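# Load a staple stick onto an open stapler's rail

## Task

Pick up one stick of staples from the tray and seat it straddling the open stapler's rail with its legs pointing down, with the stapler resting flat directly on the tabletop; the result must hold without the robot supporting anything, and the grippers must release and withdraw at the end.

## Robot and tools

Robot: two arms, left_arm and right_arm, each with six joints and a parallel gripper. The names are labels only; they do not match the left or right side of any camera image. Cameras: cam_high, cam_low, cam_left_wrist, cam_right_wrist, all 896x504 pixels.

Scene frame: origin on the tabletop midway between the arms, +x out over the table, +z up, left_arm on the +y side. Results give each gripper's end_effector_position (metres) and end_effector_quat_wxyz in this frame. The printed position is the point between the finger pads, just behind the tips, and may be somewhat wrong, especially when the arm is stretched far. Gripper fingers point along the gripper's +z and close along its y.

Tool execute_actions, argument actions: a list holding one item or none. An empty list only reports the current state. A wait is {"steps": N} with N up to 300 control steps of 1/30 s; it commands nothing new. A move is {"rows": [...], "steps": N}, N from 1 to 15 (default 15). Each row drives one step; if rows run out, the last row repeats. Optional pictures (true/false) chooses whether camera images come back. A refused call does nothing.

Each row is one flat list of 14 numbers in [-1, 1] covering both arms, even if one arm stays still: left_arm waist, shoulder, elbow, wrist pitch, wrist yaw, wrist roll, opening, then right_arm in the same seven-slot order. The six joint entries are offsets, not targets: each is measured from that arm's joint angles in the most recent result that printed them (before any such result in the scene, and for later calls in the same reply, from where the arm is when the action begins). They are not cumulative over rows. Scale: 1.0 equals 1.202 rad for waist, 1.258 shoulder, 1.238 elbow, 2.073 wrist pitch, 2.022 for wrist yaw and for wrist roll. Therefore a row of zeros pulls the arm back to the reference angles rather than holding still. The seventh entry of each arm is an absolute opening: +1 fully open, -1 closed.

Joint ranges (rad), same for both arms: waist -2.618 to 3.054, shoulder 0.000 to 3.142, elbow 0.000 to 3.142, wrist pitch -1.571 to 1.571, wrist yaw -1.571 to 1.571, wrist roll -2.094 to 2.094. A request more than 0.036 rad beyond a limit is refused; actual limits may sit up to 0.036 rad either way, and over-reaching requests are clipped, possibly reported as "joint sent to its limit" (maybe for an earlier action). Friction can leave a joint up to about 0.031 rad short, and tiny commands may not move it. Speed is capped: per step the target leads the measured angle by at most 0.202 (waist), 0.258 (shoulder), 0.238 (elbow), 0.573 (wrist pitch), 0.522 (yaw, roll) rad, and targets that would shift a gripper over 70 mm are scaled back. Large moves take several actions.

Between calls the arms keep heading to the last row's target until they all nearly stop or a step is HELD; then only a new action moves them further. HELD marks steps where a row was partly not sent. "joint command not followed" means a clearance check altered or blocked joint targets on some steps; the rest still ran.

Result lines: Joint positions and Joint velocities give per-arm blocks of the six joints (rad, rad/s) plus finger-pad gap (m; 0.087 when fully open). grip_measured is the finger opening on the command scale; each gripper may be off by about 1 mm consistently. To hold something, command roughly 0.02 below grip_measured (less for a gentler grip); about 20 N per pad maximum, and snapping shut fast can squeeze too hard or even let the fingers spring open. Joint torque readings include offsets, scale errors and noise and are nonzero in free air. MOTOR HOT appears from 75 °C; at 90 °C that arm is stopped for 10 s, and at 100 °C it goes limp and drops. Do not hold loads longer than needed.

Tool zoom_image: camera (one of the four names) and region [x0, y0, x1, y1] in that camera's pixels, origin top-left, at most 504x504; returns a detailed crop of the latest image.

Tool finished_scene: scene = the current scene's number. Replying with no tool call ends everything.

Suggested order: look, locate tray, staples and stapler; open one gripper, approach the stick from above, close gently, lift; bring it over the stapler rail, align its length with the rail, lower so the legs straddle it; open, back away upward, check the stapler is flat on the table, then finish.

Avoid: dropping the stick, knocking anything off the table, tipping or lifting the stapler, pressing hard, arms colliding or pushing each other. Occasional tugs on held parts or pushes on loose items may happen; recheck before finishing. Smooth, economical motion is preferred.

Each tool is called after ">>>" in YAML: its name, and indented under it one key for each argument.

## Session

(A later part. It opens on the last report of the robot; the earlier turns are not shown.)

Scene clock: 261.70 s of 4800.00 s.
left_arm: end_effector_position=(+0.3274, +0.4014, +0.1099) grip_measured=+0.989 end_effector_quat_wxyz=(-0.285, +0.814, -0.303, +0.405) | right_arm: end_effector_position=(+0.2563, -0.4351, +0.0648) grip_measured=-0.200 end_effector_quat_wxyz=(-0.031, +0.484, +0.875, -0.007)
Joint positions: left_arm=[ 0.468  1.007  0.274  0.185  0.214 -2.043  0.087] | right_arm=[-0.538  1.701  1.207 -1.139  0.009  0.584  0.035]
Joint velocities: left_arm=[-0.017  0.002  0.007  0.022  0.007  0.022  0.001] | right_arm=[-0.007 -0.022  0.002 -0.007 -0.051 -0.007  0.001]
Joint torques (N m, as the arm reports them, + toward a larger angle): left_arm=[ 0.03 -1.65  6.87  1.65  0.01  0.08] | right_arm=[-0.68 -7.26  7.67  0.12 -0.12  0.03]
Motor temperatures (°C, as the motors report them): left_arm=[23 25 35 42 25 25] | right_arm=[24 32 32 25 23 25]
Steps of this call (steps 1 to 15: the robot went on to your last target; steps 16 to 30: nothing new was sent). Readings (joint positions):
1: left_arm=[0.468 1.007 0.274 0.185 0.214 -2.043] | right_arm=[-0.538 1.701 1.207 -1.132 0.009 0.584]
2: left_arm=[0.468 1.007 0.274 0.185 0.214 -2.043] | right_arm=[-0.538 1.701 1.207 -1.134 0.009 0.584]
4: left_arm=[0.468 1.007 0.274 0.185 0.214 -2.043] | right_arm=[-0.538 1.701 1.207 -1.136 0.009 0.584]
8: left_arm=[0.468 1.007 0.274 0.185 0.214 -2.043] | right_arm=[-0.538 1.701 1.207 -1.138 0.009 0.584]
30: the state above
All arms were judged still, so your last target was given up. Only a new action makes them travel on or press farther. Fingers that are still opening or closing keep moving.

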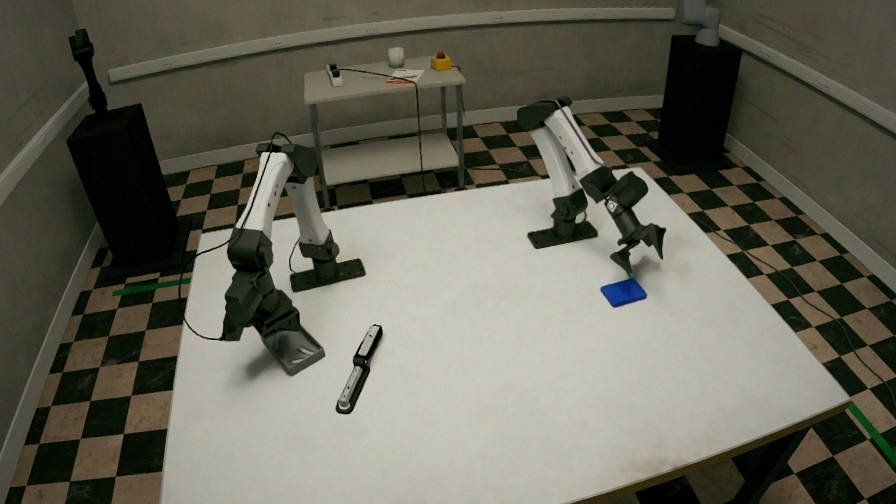

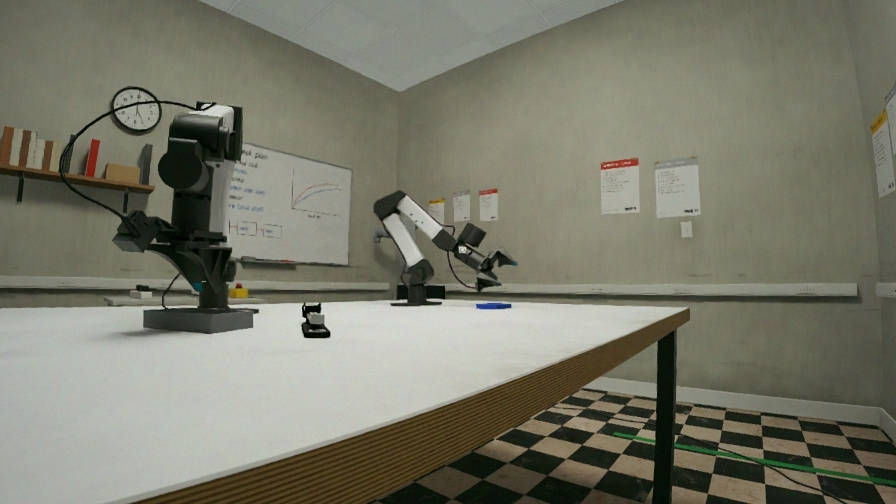

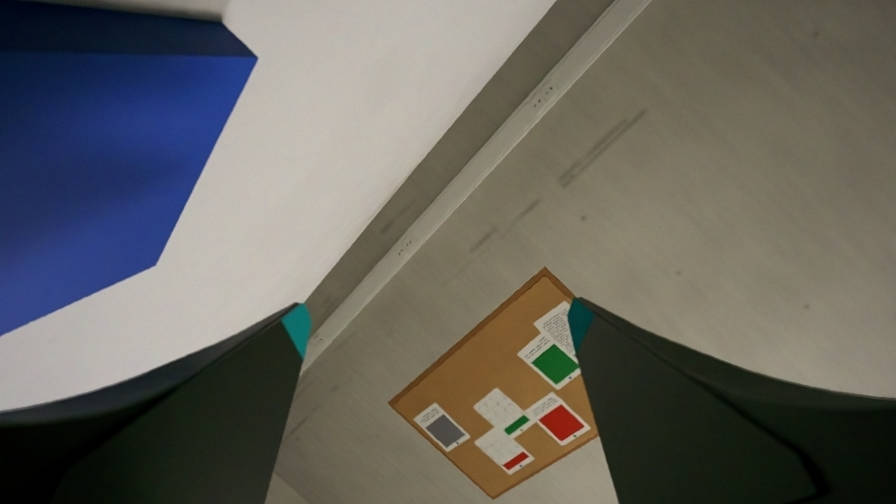

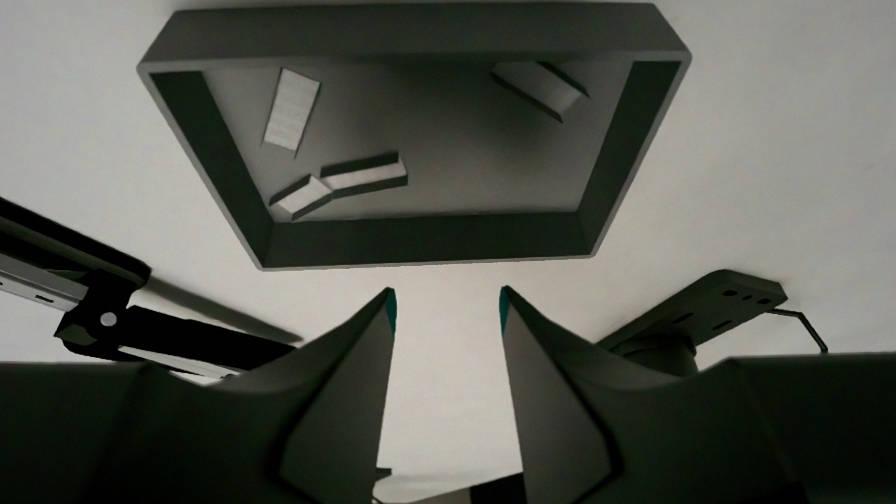

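>>> execute_actions:
  actions:
    - {"rows":[[0,0,0,0,0,0,1,0.12,0.12,0.17,-0.03,0,0.19,-0.2]]}
  pictures: false

>>> execute_actions:
  actions:
    - {"steps":30}

Scene clock: 272.97 s of 4800.00 s.
left_arm: end_effector_position=(+0.3274, +0.4014, +0.1099) grip_measured=+0.989 end_effector_quat_wxyz=(-0.285, +0.814, -0.303, +0.405) | right_arm: end_effector_position=(+0.3162, -0.4012, +0.0668) grip_measured=-0.200 end_effector_quat_wxyz=(-0.030, +0.573, +0.819, -0.014)
Joint positions: left_arm=[ 0.468  1.007  0.274  0.185  0.214 -2.043  0.087] | right_arm=[-0.386  1.844  1.391 -1.183  0.007  0.946  0.035]
Joint velocities: left_arm=[-0.017  0.007 -0.017  0.037 -0.022  0.037  0.   ] | right_arm=[-0.007 -0.002  0.002 -0.037 -0.007  0.066 -0.   ]
Joint torques (N m, as the arm reports them, + toward a larger angle): left_arm=[ 0.   -1.55  6.9   1.65 -0.02  0.08] | right_arm=[-0.87 -7.29  8.79  0.1  -0.09  0.11]
Motor temperatures (°C, as the motors report them): left_arm=[23 25 35 42 25 25] | right_arm=[24 32 33 25 23 25]
Steps of this call (steps 1 to 90: nothing new was sent; then 7.77 s passed at rest; steps 91 to 105: all 15 steps of this action). Readings (joint positions):
91: left_arm=[0.468 1.007 0.274 0.185 0.214 -2.043] | right_arm=[-0.523 1.722 1.239 -1.169 0.014 0.642]
92: left_arm=[0.468 1.007 0.274 0.185 0.214 -2.043] | right_arm=[-0.493 1.762 1.297 -1.193 0.017 0.707]
94: left_arm=[0.468 1.007 0.274 0.185 0.214 -2.043] | right_arm=[-0.424 1.823 1.375 -1.176 0.015 0.798]
98: left_arm=[0.468 1.007 0.274 0.185 0.214 -2.043] | right_arm=[-0.383 1.844 1.391 -1.175 0.007 0.893]
105: the state above

Scene clock: 273.97 s of 4800.00 s.
left_arm: end_effector_position=(+0.3274, +0.4014, +0.1099) grip_measured=+0.989 end_effector_quat_wxyz=(-0.285, +0.814, -0.303, +0.405) | right_arm: end_effector_position=(+0.3164, -0.4009, +0.0669) grip_measured=-0.200 end_effector_quat_wxyz=(-0.030, +0.579, +0.815, -0.015)
Joint positions: left_arm=[ 0.468  1.007  0.274  0.185  0.214 -2.043  0.087] | right_arm=[-0.386  1.844  1.391 -1.185  0.007  0.961  0.035]
Joint velocities: left_arm=[-0.002 -0.017 -0.012  0.007 -0.007 -0.022 -0.   ] | right_arm=[-0.012 -0.022  0.012 -0.007 -0.051  0.051  0.   ]
Joint torques (N m, as the arm reports them, + toward a larger angle): left_arm=[-0.04 -1.62  6.91  1.65  0.01  0.12] | right_arm=[-0.91 -7.3   8.8   0.07 -0.09  0.12]
Motor temperatures (°C, as the motors report them): left_arm=[23 25 35 42 25 25] | right_arm=[24 32 33 25 23 25]
Steps of this call (steps 1 to 30: the robot went on to your last target). Readings (joint positions):
1: left_arm=[0.468 1.007 0.274 0.185 0.214 -2.043] | right_arm=[-0.386 1.844 1.391 -1.184 0.007 0.950]
2: left_arm=[0.468 1.007 0.274 0.185 0.214 -2.043] | right_arm=[-0.386 1.844 1.391 -1.184 0.007 0.952]
4: left_arm=[0.468 1.007 0.274 0.185 0.214 -2.043] | right_arm=[-0.386 1.844 1.391 -1.184 0.007 0.955]
8: left_arm=[0.468 1.007 0.274 0.185 0.214 -2.043] | right_arm=[-0.386 1.844 1.391 -1.185 0.007 0.958]
30: the state above
All arms were judged still, so your last target was given up. Only a new action makes them travel on or press farther. Fingers that are still opening or closing keep moving.

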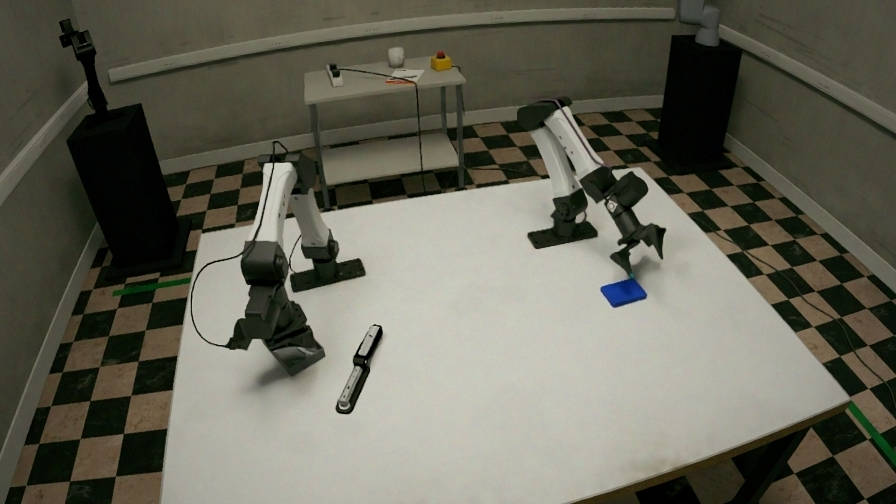

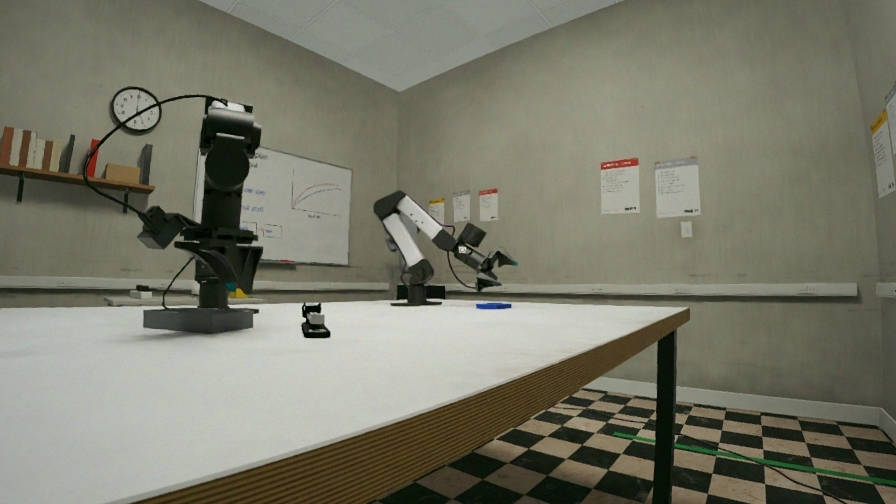

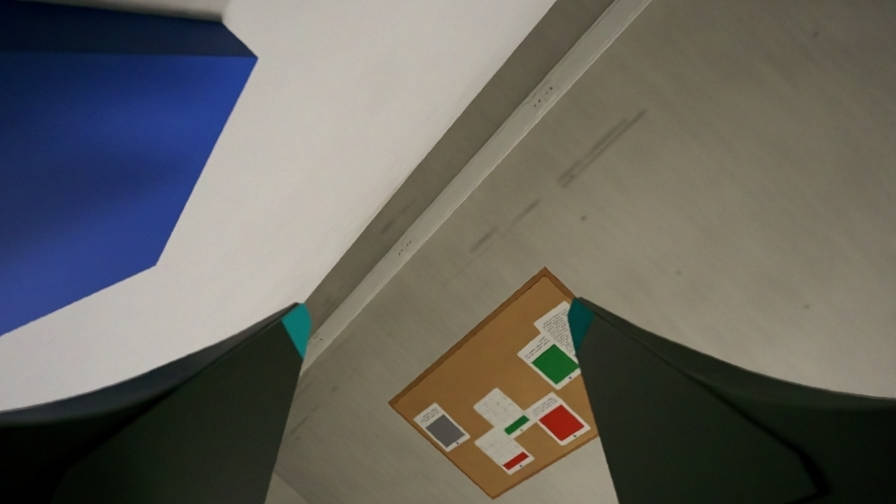

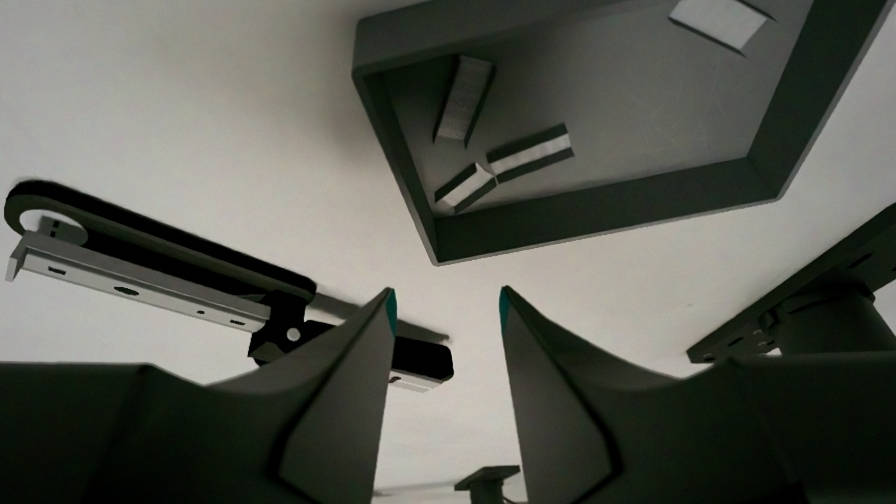

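>>> execute_actions:
  actions:
    - {"rows":[[0,0,0,0,0,0,1,-0.07,0.045,0.065,-0.01,0,0.1,-0.3]]}
  pictures: false

>>> execute_actions:
  actions:
    - {"steps":30}

Scene clock: 278.87 s of 4800.00 s.
left_arm: end_effector_position=(+0.3274, +0.4014, +0.1099) grip_measured=+0.989 end_effector_quat_wxyz=(-0.285, +0.814, -0.303, +0.405) | right_arm: end_effector_position=(+0.3280, -0.4290, +0.0649) grip_measured=-0.300 end_effector_quat_wxyz=(-0.032, +0.685, +0.728, -0.017)
Joint positions: left_arm=[ 0.468  1.007  0.274  0.185  0.214 -2.043  0.087] | right_arm=[-0.474  1.888  1.442 -1.197  0.007  1.148  0.031]
Joint velocities: left_arm=[ 0.007  0.002 -0.007 -0.081  0.007 -0.022  0.001] | right_arm=[ 0.002  0.007 -0.012 -0.051  0.051  0.066  0.   ]
Joint torques (N m, as the arm reports them, + toward a larger angle): left_arm=[ 0.03 -1.58  6.84  1.65 -0.02  0.09] | right_arm=[ 0.01 -7.32  9.1   0.12 -0.08  0.11]
Motor temperatures (°C, as the motors report them): left_arm=[23 25 35 42 25 25] | right_arm=[24 32 34 25 23 25]
Steps of this call (steps 1 to 90: nothing new was sent; then 1.40 s passed at rest; steps 91 to 105: all 15 steps of this action). Readings (joint positions):
91: left_arm=[0.468 1.007 0.274 0.185 0.214 -2.043] | right_arm=[-0.393 1.850 1.400 -1.192 0.005 0.990]
92: left_arm=[0.468 1.007 0.274 0.185 0.214 -2.043] | right_arm=[-0.409 1.862 1.418 -1.197 0.003 1.023]
94: left_arm=[0.468 1.007 0.274 0.185 0.214 -2.043] | right_arm=[-0.448 1.880 1.439 -1.197 0.004 1.070]
98: left_arm=[0.468 1.007 0.274 0.185 0.214 -2.043] | right_arm=[-0.475 1.888 1.442 -1.197 0.007 1.121]
105: the state above

Scene clock: 279.87 s of 4800.00 s.
left_arm: end_effector_position=(+0.3274, +0.4014, +0.1099) grip_measured=+0.989 end_effector_quat_wxyz=(-0.285, +0.814, -0.303, +0.405) | right_arm: end_effector_position=(+0.3283, -0.4290, +0.0649) grip_measured=-0.300 end_effector_quat_wxyz=(-0.032, +0.688, +0.725, -0.017)
Joint positions: left_arm=[ 0.468  1.007  0.274  0.185  0.214 -2.043  0.087] | right_arm=[-0.474  1.888  1.442 -1.197  0.007  1.155  0.031]
Joint velocities: left_arm=[-0.012 -0.012 -0.002 -0.022  0.007 -0.022 -0.   ] | right_arm=[ 0.002 -0.007  0.002 -0.081 -0.037  0.007 -0.   ]
Joint torques (N m, as the arm reports them, + toward a larger angle): left_arm=[-0.02 -1.62  6.94  1.69  0.    0.09] | right_arm=[ 0.04 -7.26  9.06  0.12 -0.08  0.12]
Motor temperatures (°C, as the motors report them): left_arm=[23 25 35 42 25 25] | right_arm=[24 32 34 25 23 25]
Steps of this call (steps 1 to 15: the robot went on to your last target; steps 16 to 30: nothing new was sent). Readings (joint positions):
1: left_arm=[0.468 1.007 0.274 0.185 0.214 -2.043] | right_arm=[-0.474 1.888 1.442 -1.197 0.007 1.149]
2: left_arm=[0.468 1.007 0.274 0.185 0.214 -2.043] | right_arm=[-0.474 1.888 1.442 -1.197 0.007 1.151]
4: left_arm=[0.468 1.007 0.274 0.185 0.214 -2.043] | right_arm=[-0.474 1.888 1.442 -1.197 0.007 1.152]
8: left_arm=[0.468 1.007 0.274 0.185 0.214 -2.043] | right_arm=[-0.474 1.888 1.442 -1.197 0.007 1.154]
30: the state above
All arms were judged still, so your last target was given up. Only a new action makes them travel on or press farther. Fingers that are still opening or closing keep moving.

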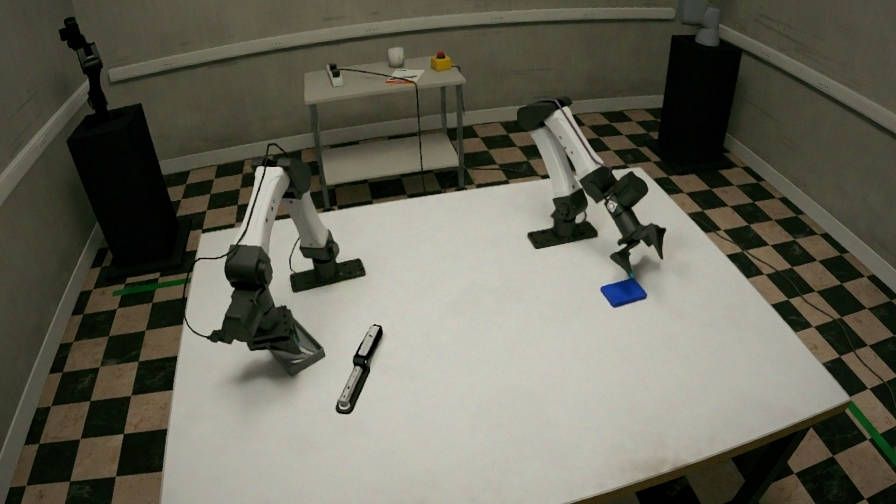

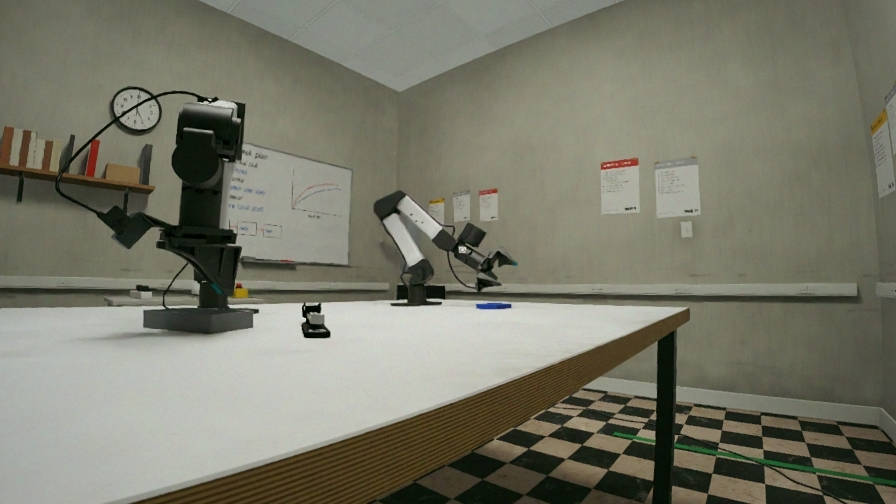

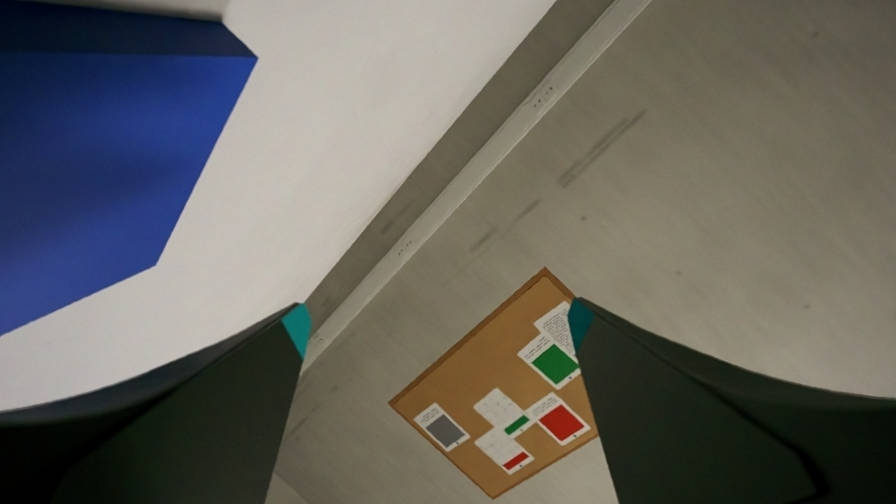

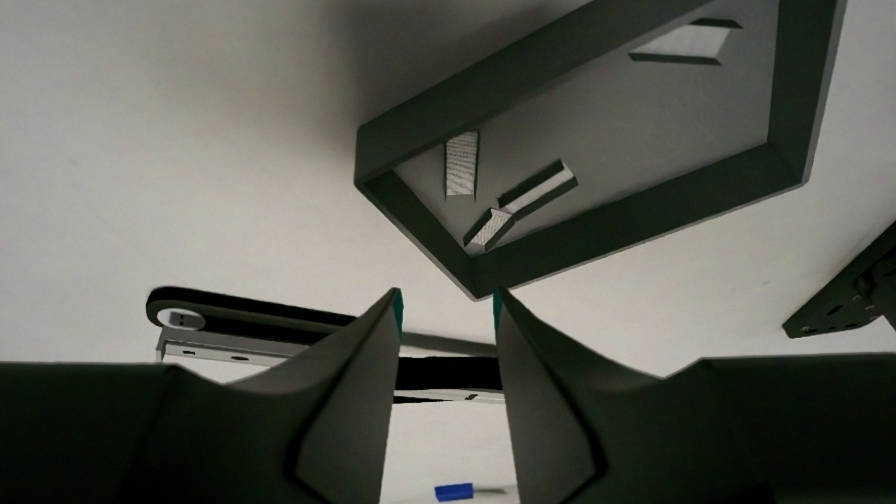

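>>> execute_actions:
  actions:
    - {"rows":[[0,0,0,0,0,0,1,0,0.06,-0.105,0.1,0,0,-0.45]]}
  pictures: false

>>> execute_actions:
  actions:
    - {"steps":30}

Scene clock: 286.80 s of 4800.00 s.
left_arm: end_effector_position=(+0.3274, +0.4014, +0.1099) grip_measured=+0.989 end_effector_quat_wxyz=(-0.285, +0.814, -0.303, +0.405) | right_arm: end_effector_position=(+0.3408, -0.4250, +0.0337) grip_measured=-0.450 end_effector_quat_wxyz=(-0.023, +0.689, +0.725, +0.014)
Joint positions: left_arm=[ 0.468  1.007  0.274  0.185  0.214 -2.043  0.087] | right_arm=[-0.476  1.92   1.353 -1.036 -0.043  1.154  0.024]
Joint velocities: left_arm=[ 0.012  0.002  0.012 -0.007  0.081 -0.081  0.   ] | right_arm=[-0.017 -0.022 -0.037  0.11   0.007 -0.037  0.001]
Joint torques (N m, as the arm reports them, + toward a larger angle): left_arm=[ 0.04 -1.7   6.86  1.64 -0.01  0.08] | right_arm=[-0.12 -5.12  2.86  0.66  0.38  0.03]
Motor temperatures (°C, as the motors report them): left_arm=[23 25 35 42 25 25] | right_arm=[24 32 34 25 23 25]
Steps of this call (steps 1 to 90: nothing new was sent; then 3.43 s passed at rest; steps 91 to 105: all 15 steps of this action). Readings (joint positions):
91: left_arm=[0.468 1.007 0.274 0.185 0.214 -2.043] | right_arm=[-0.474 1.890 1.426 -1.171 0.007 1.155]
92: left_arm=[0.468 1.007 0.274 0.185 0.214 -2.043] | right_arm=[-0.474 1.895 1.401 -1.131 0.007 1.155]
94: left_arm=[0.468 1.007 0.274 0.185 0.214 -2.043] | right_arm=[-0.475 1.925 1.363 -1.087 -0.003 1.156]
98: left_arm=[0.468 1.007 0.274 0.185 0.214 -2.043] | right_arm=[-0.478 1.920 1.363 -1.064 -0.028 1.154]
105: the state above

Scene clock: 287.80 s of 4800.00 s.
left_arm: end_effector_position=(+0.3274, +0.4014, +0.1099) grip_measured=+0.989 end_effector_quat_wxyz=(-0.285, +0.814, -0.303, +0.405) | right_arm: end_effector_position=(+0.3439, -0.4261, +0.0307) grip_measured=-0.450 end_effector_quat_wxyz=(-0.018, +0.689, +0.725, +0.016)
Joint positions: left_arm=[ 0.468  1.007  0.274  0.185  0.214 -2.043  0.087] | right_arm=[-0.476  1.926  1.351 -1.018 -0.043  1.154  0.024]
Joint velocities: left_arm=[-0.002  0.002 -0.007 -0.007  0.066 -0.007 -0.001] | right_arm=[-0.007 -0.017  0.012 -0.066  0.022 -0.007  0.001]
Joint torques (N m, as the arm reports them, + toward a larger angle): left_arm=[-0.01 -1.65  6.8   1.68 -0.01  0.11] | right_arm=[-0.17 -5.65  2.9   0.65  0.36  0.03]
Motor temperatures (°C, as the motors report them): left_arm=[23 25 35 42 25 25] | right_arm=[24 32 34 25 23 25]
Steps of this call (steps 1 to 30: the robot went on to your last target). Readings (joint positions):
1: left_arm=[0.468 1.007 0.274 0.185 0.214 -2.043] | right_arm=[-0.476 1.920 1.352 -1.032 -0.043 1.154]
2: left_arm=[0.468 1.007 0.274 0.185 0.214 -2.043] | right_arm=[-0.476 1.920 1.351 -1.029 -0.043 1.154]
4: left_arm=[0.468 1.007 0.274 0.185 0.214 -2.043] | right_arm=[-0.476 1.924 1.351 -1.022 -0.043 1.154]
8: left_arm=[0.468 1.007 0.274 0.185 0.214 -2.043] | right_arm=[-0.476 1.926 1.351 -1.018 -0.043 1.154]
30: the state above
All arms were judged still, so your last target was given up. Only a new action makes them travel on or press farther. Fingers that are still opening or closing keep moving.

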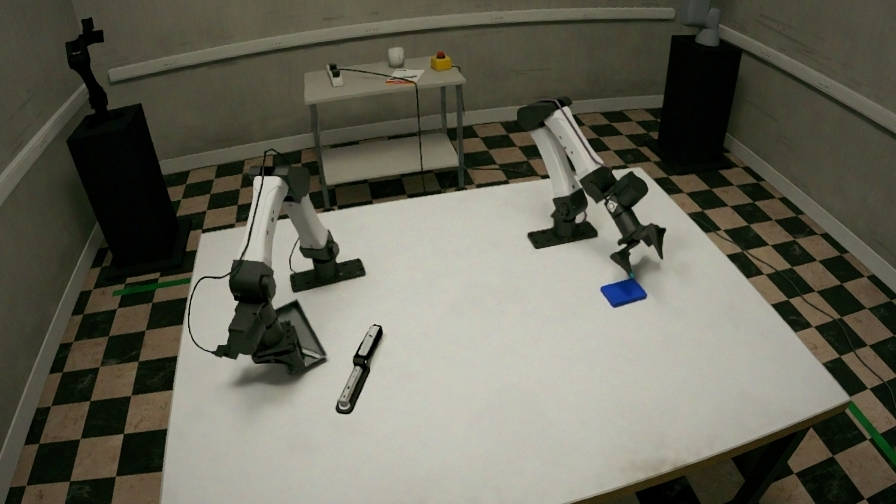

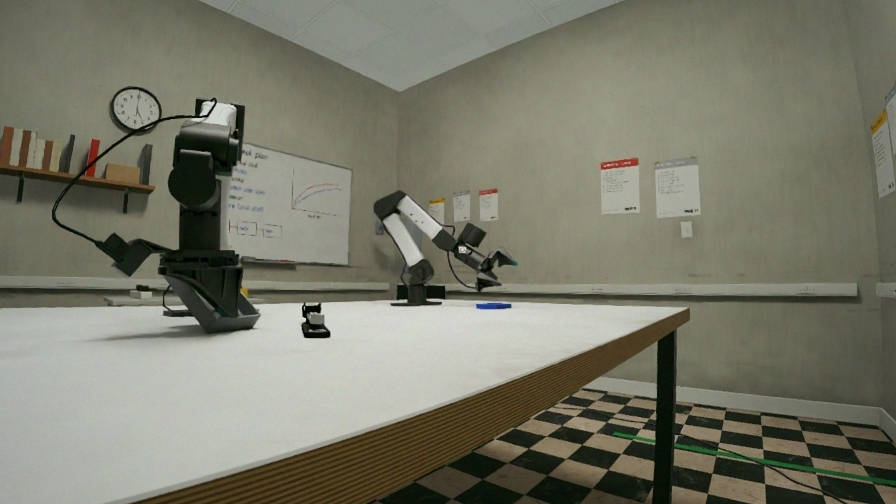

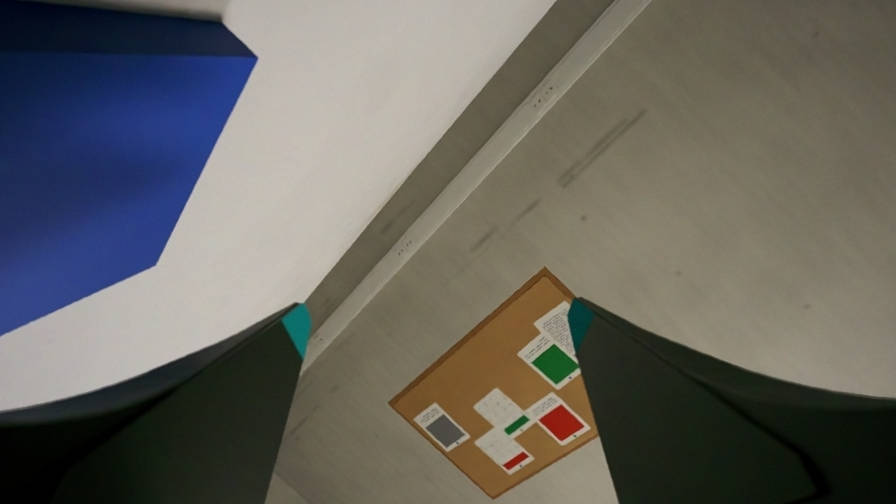

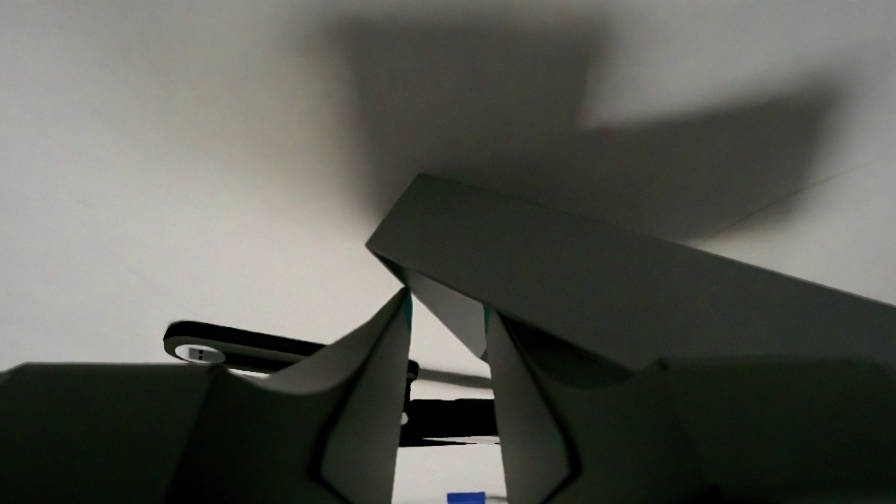

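>>> execute_actions:
  actions:
    - {"rows":[[0,0,0,0,0,0,1,0,-0.06,0.09,-0.09,0.02,0,-0.45]]}
  pictures: false

>>> execute_actions:
  actions:
    - {"steps":30}

Scene clock: 293.17 s of 4800.00 s.
left_arm: end_effector_position=(+0.3274, +0.4014, +0.1099) grip_measured=+0.989 end_effector_quat_wxyz=(-0.285, +0.814, -0.303, +0.405) | right_arm: end_effector_position=(+0.3340, -0.4284, +0.0738) grip_measured=-0.450 end_effector_quat_wxyz=(-0.015, +0.689, +0.725, -0.000)
Joint positions: left_arm=[ 0.468  1.007  0.274  0.185  0.214 -2.043  0.087] | right_arm=[-0.476  1.859  1.442 -1.183 -0.011  1.154  0.024]
Joint velocities: left_arm=[-0.002 -0.017 -0.007 -0.037  0.081 -0.022 -0.003] | right_arm=[ 0.002  0.012  0.002 -0.066 -0.007  0.007 -0.   ]
Joint torques (N m, as the arm reports them, + toward a larger angle): left_arm=[ 0.01 -1.71  6.85  1.64  0.01  0.11] | right_arm=[-0.28 -8.76  8.33  0.15 -0.03  0.02]
Motor temperatures (°C, as the motors report them): left_arm=[23 25 35 42 25 25] | right_arm=[24 32 34 25 23 25]
Steps of this call (steps 1 to 90: nothing new was sent; then 1.87 s passed at rest; steps 91 to 105: all 15 steps of this action). Readings (joint positions):
91: left_arm=[0.468 1.007 0.274 0.185 0.214 -2.043] | right_arm=[-0.476 1.923 1.365 -1.040 -0.041 1.154]
92: left_arm=[0.468 1.007 0.274 0.185 0.214 -2.043] | right_arm=[-0.476 1.919 1.384 -1.074 -0.035 1.154]
94: left_arm=[0.468 1.007 0.274 0.185 0.214 -2.043] | right_arm=[-0.476 1.893 1.418 -1.115 -0.026 1.154]
98: left_arm=[0.468 1.007 0.274 0.185 0.214 -2.043] | right_arm=[-0.476 1.859 1.442 -1.154 -0.015 1.154]
105: the state above

Scene clock: 294.17 s of 4800.00 s.
left_arm: end_effector_position=(+0.3274, +0.4014, +0.1099) grip_measured=+0.989 end_effector_quat_wxyz=(-0.285, +0.814, -0.303, +0.405) | right_arm: end_effector_position=(+0.3326, -0.4280, +0.0739) grip_measured=-0.450 end_effector_quat_wxyz=(-0.018, +0.689, +0.725, -0.002)
Joint positions: left_arm=[ 0.468  1.007  0.274  0.185  0.214 -2.043  0.087] | right_arm=[-0.476  1.859  1.442 -1.188 -0.01   1.154  0.024]
Joint velocities: left_arm=[ 0.002 -0.007  0.002  0.051  0.037 -0.022 -0.001] | right_arm=[-0.007 -0.002 -0.017  0.037 -0.11   0.037  0.   ]
Joint torques (N m, as the arm reports them, + toward a larger angle): left_arm=[ 0.   -1.6   6.89  1.63  0.    0.11] | right_arm=[-0.29 -8.73  8.3   0.13 -0.03  0.03]
Motor temperatures (°C, as the motors report them): left_arm=[23 25 35 42 25 25] | right_arm=[24 32 34 25 23 25]
Steps of this call (steps 1 to 15: the robot went on to your last target; steps 16 to 30: nothing new was sent). Readings (joint positions):
1: left_arm=[0.468 1.007 0.274 0.185 0.214 -2.043] | right_arm=[-0.476 1.859 1.442 -1.184 -0.011 1.154]
2: left_arm=[0.468 1.007 0.274 0.185 0.214 -2.043] | right_arm=[-0.476 1.859 1.442 -1.185 -0.011 1.154]
4: left_arm=[0.468 1.007 0.274 0.185 0.214 -2.043] | right_arm=[-0.476 1.859 1.442 -1.186 -0.010 1.154]
8: left_arm=[0.468 1.007 0.274 0.185 0.214 -2.043] | right_arm=[-0.476 1.859 1.442 -1.188 -0.010 1.154]
30: the state above
All arms were judged still, so your last target was given up. Only a new action makes them travel on or press farther. Fingers that are still opening or closing keep moving.

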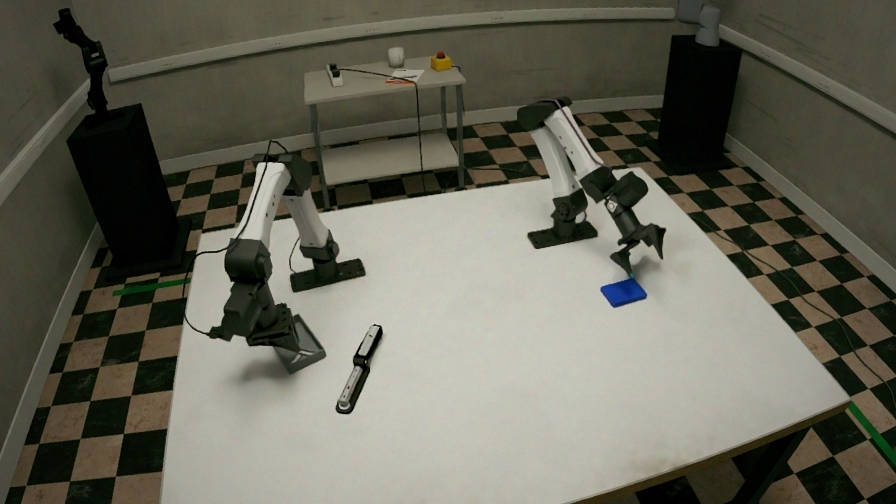

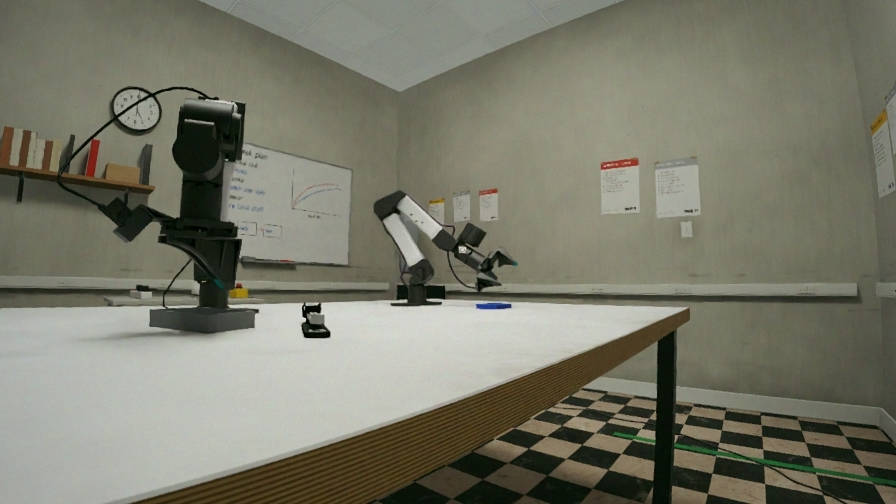

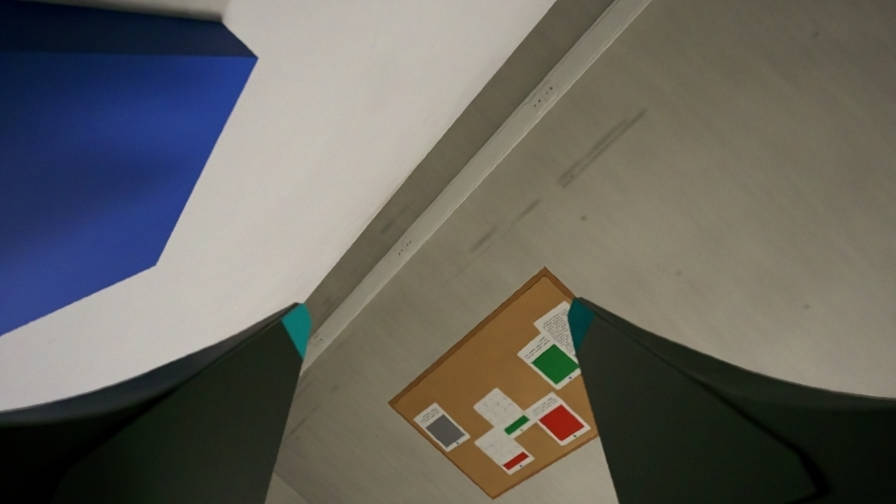

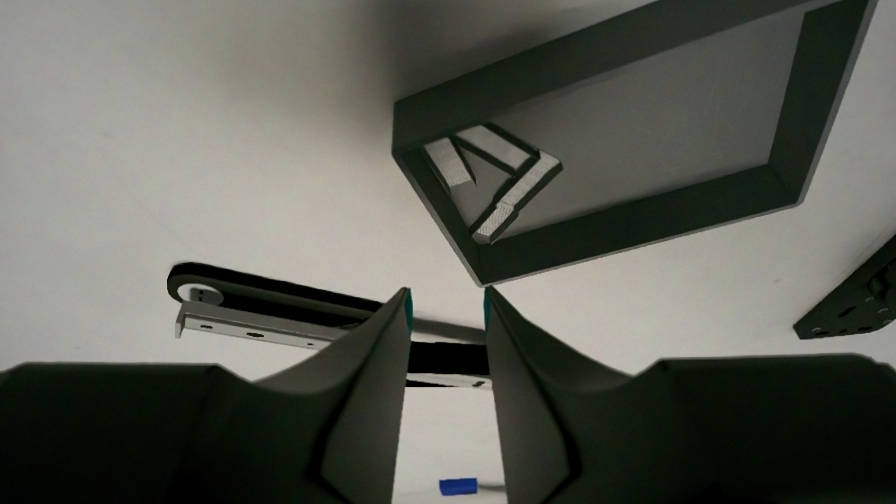

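>>> execute_actions:
  actions:
    - {"rows":[[0,0,0,0,0,0,1,-0.1,-0.3,-0.42,0.07,0,-0.05,-0.45]]}
  pictures: false

>>> execute_actions:
  actions:
    - {"steps":30}

Scene clock: 310.70 s of 4800.00 s.
left_arm: end_effector_position=(+0.3274, +0.4014, +0.1099) grip_measured=+0.989 end_effector_quat_wxyz=(-0.285, +0.814, -0.303, +0.405) | right_arm: end_effector_position=(+0.2200, -0.4159, +0.0531) grip_measured=-0.450 end_effector_quat_wxyz=(-0.021, +0.702, +0.712, -0.003)
Joint positions: left_arm=[ 0.468  1.007  0.274  0.185  0.214 -2.043  0.087] | right_arm=[-0.604  1.476  0.934 -1.071 -0.006  1.065  0.024]
Joint velocities: left_arm=[-0.022 -0.022 -0.017  0.022  0.051 -0.037 -0.001] | right_arm=[-0.017 -0.012 -0.007  0.037 -0.037 -0.037 -0.001]
Joint torques (N m, as the arm reports them, + toward a larger angle): left_arm=[ 0.   -1.55  6.83  1.65 -0.01  0.1 ] | right_arm=[ 0.3  -4.26  5.39  0.46 -0.14 -0.06]
Motor temperatures (°C, as the motors report them): left_arm=[23 25 36 43 25 25] | right_arm=[24 34 35 25 23 25]
Steps of this call (steps 1 to 90: nothing new was sent; then 13.03 s passed at rest; steps 91 to 105: all 15 steps of this action). Readings (joint positions):
91: left_arm=[0.468 1.007 0.274 0.185 0.214 -2.043] | right_arm=[-0.487 1.825 1.398 -1.141 -0.014 1.139]
92: left_arm=[0.468 1.007 0.274 0.185 0.214 -2.043] | right_arm=[-0.510 1.759 1.314 -1.094 -0.017 1.122]
94: left_arm=[0.468 1.007 0.274 0.185 0.214 -2.043] | right_arm=[-0.576 1.597 1.152 -1.076 -0.013 1.099]
98: left_arm=[0.468 1.007 0.274 0.185 0.214 -2.043] | right_arm=[-0.604 1.473 0.959 -1.087 -0.006 1.078]
105: the state above

Scene clock: 311.70 s of 4800.00 s.
left_arm: end_effector_position=(+0.3274, +0.4014, +0.1099) grip_measured=+0.989 end_effector_quat_wxyz=(-0.285, +0.814, -0.303, +0.405) | right_arm: end_effector_position=(+0.2219, -0.4170, +0.0528) grip_measured=-0.450 end_effector_quat_wxyz=(-0.016, +0.701, +0.713, -0.002)
Joint positions: left_arm=[ 0.468  1.007  0.274  0.185  0.214 -2.043  0.087] | right_arm=[-0.604  1.476  0.934 -1.061 -0.006  1.061  0.024]
Joint velocities: left_arm=[-0.002 -0.002 -0.002 -0.051 -0.037  0.037 -0.001] | right_arm=[ 0.022 -0.022  0.007 -0.022  0.051 -0.022  0.001]
Joint torques (N m, as the arm reports them, + toward a larger angle): left_arm=[ 0.01 -1.73  6.81  1.66  0.02  0.08] | right_arm=[ 0.32 -4.28  5.34  0.52 -0.14 -0.06]
Motor temperatures (°C, as the motors report them): left_arm=[23 25 36 43 25 25] | right_arm=[24 33 35 25 23 25]
Steps of this call (steps 1 to 15: the robot went on to your last target; steps 16 to 30: nothing new was sent). Readings (joint positions):
1: left_arm=[0.468 1.007 0.274 0.185 0.214 -2.043] | right_arm=[-0.604 1.476 0.934 -1.068 -0.006 1.064]
2: left_arm=[0.468 1.007 0.274 0.185 0.214 -2.043] | right_arm=[-0.604 1.476 0.934 -1.067 -0.006 1.064]
4: left_arm=[0.468 1.007 0.274 0.185 0.214 -2.043] | right_arm=[-0.604 1.476 0.934 -1.064 -0.006 1.063]
8: left_arm=[0.468 1.007 0.274 0.185 0.214 -2.043] | right_arm=[-0.604 1.476 0.934 -1.062 -0.006 1.062]
30: the state above
All arms were judged still, so your last target was given up. Only a new action makes them travel on or press farther. Fingers that are still opening or closing keep moving.

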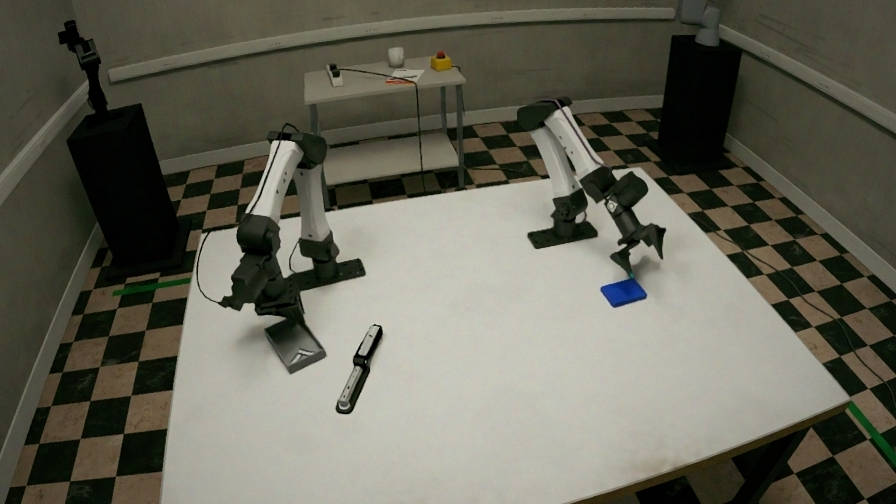

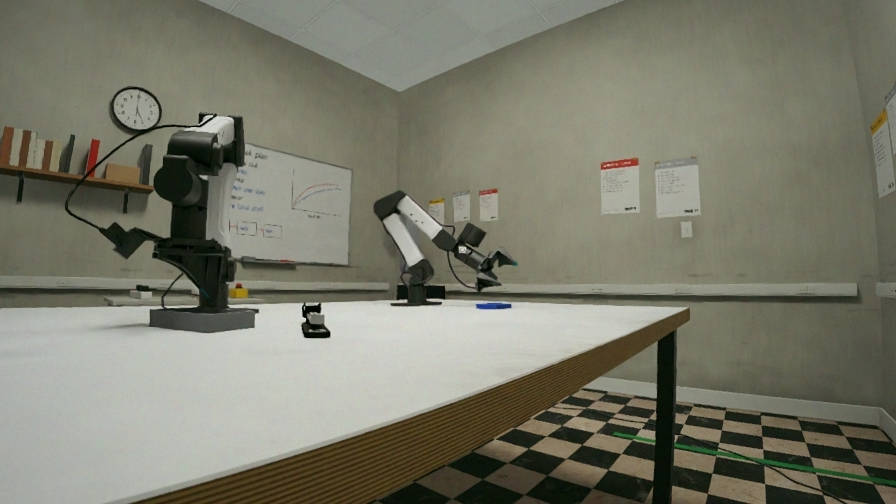

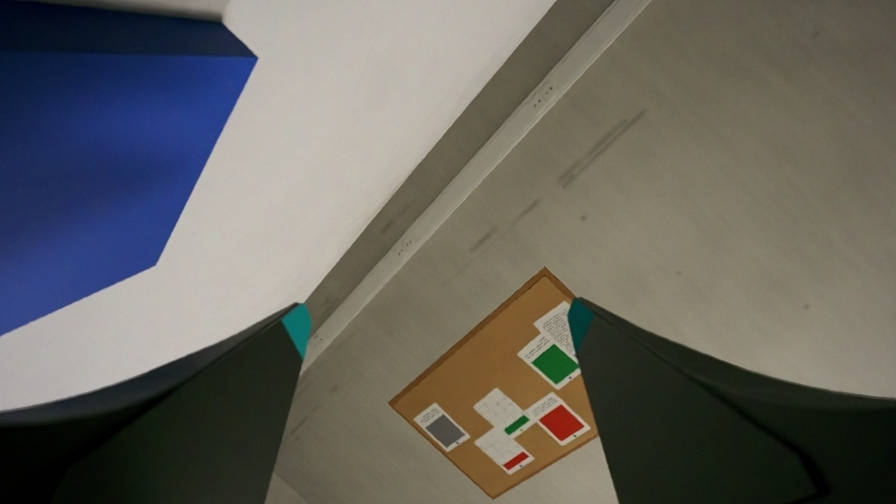

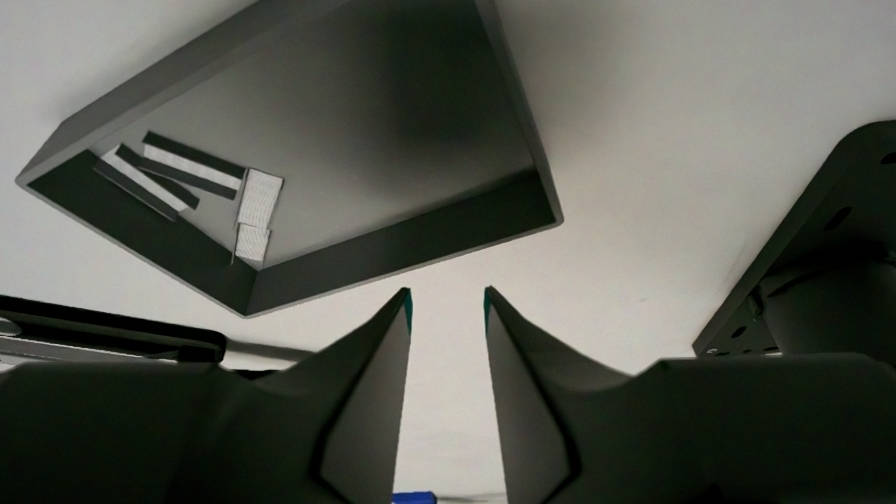

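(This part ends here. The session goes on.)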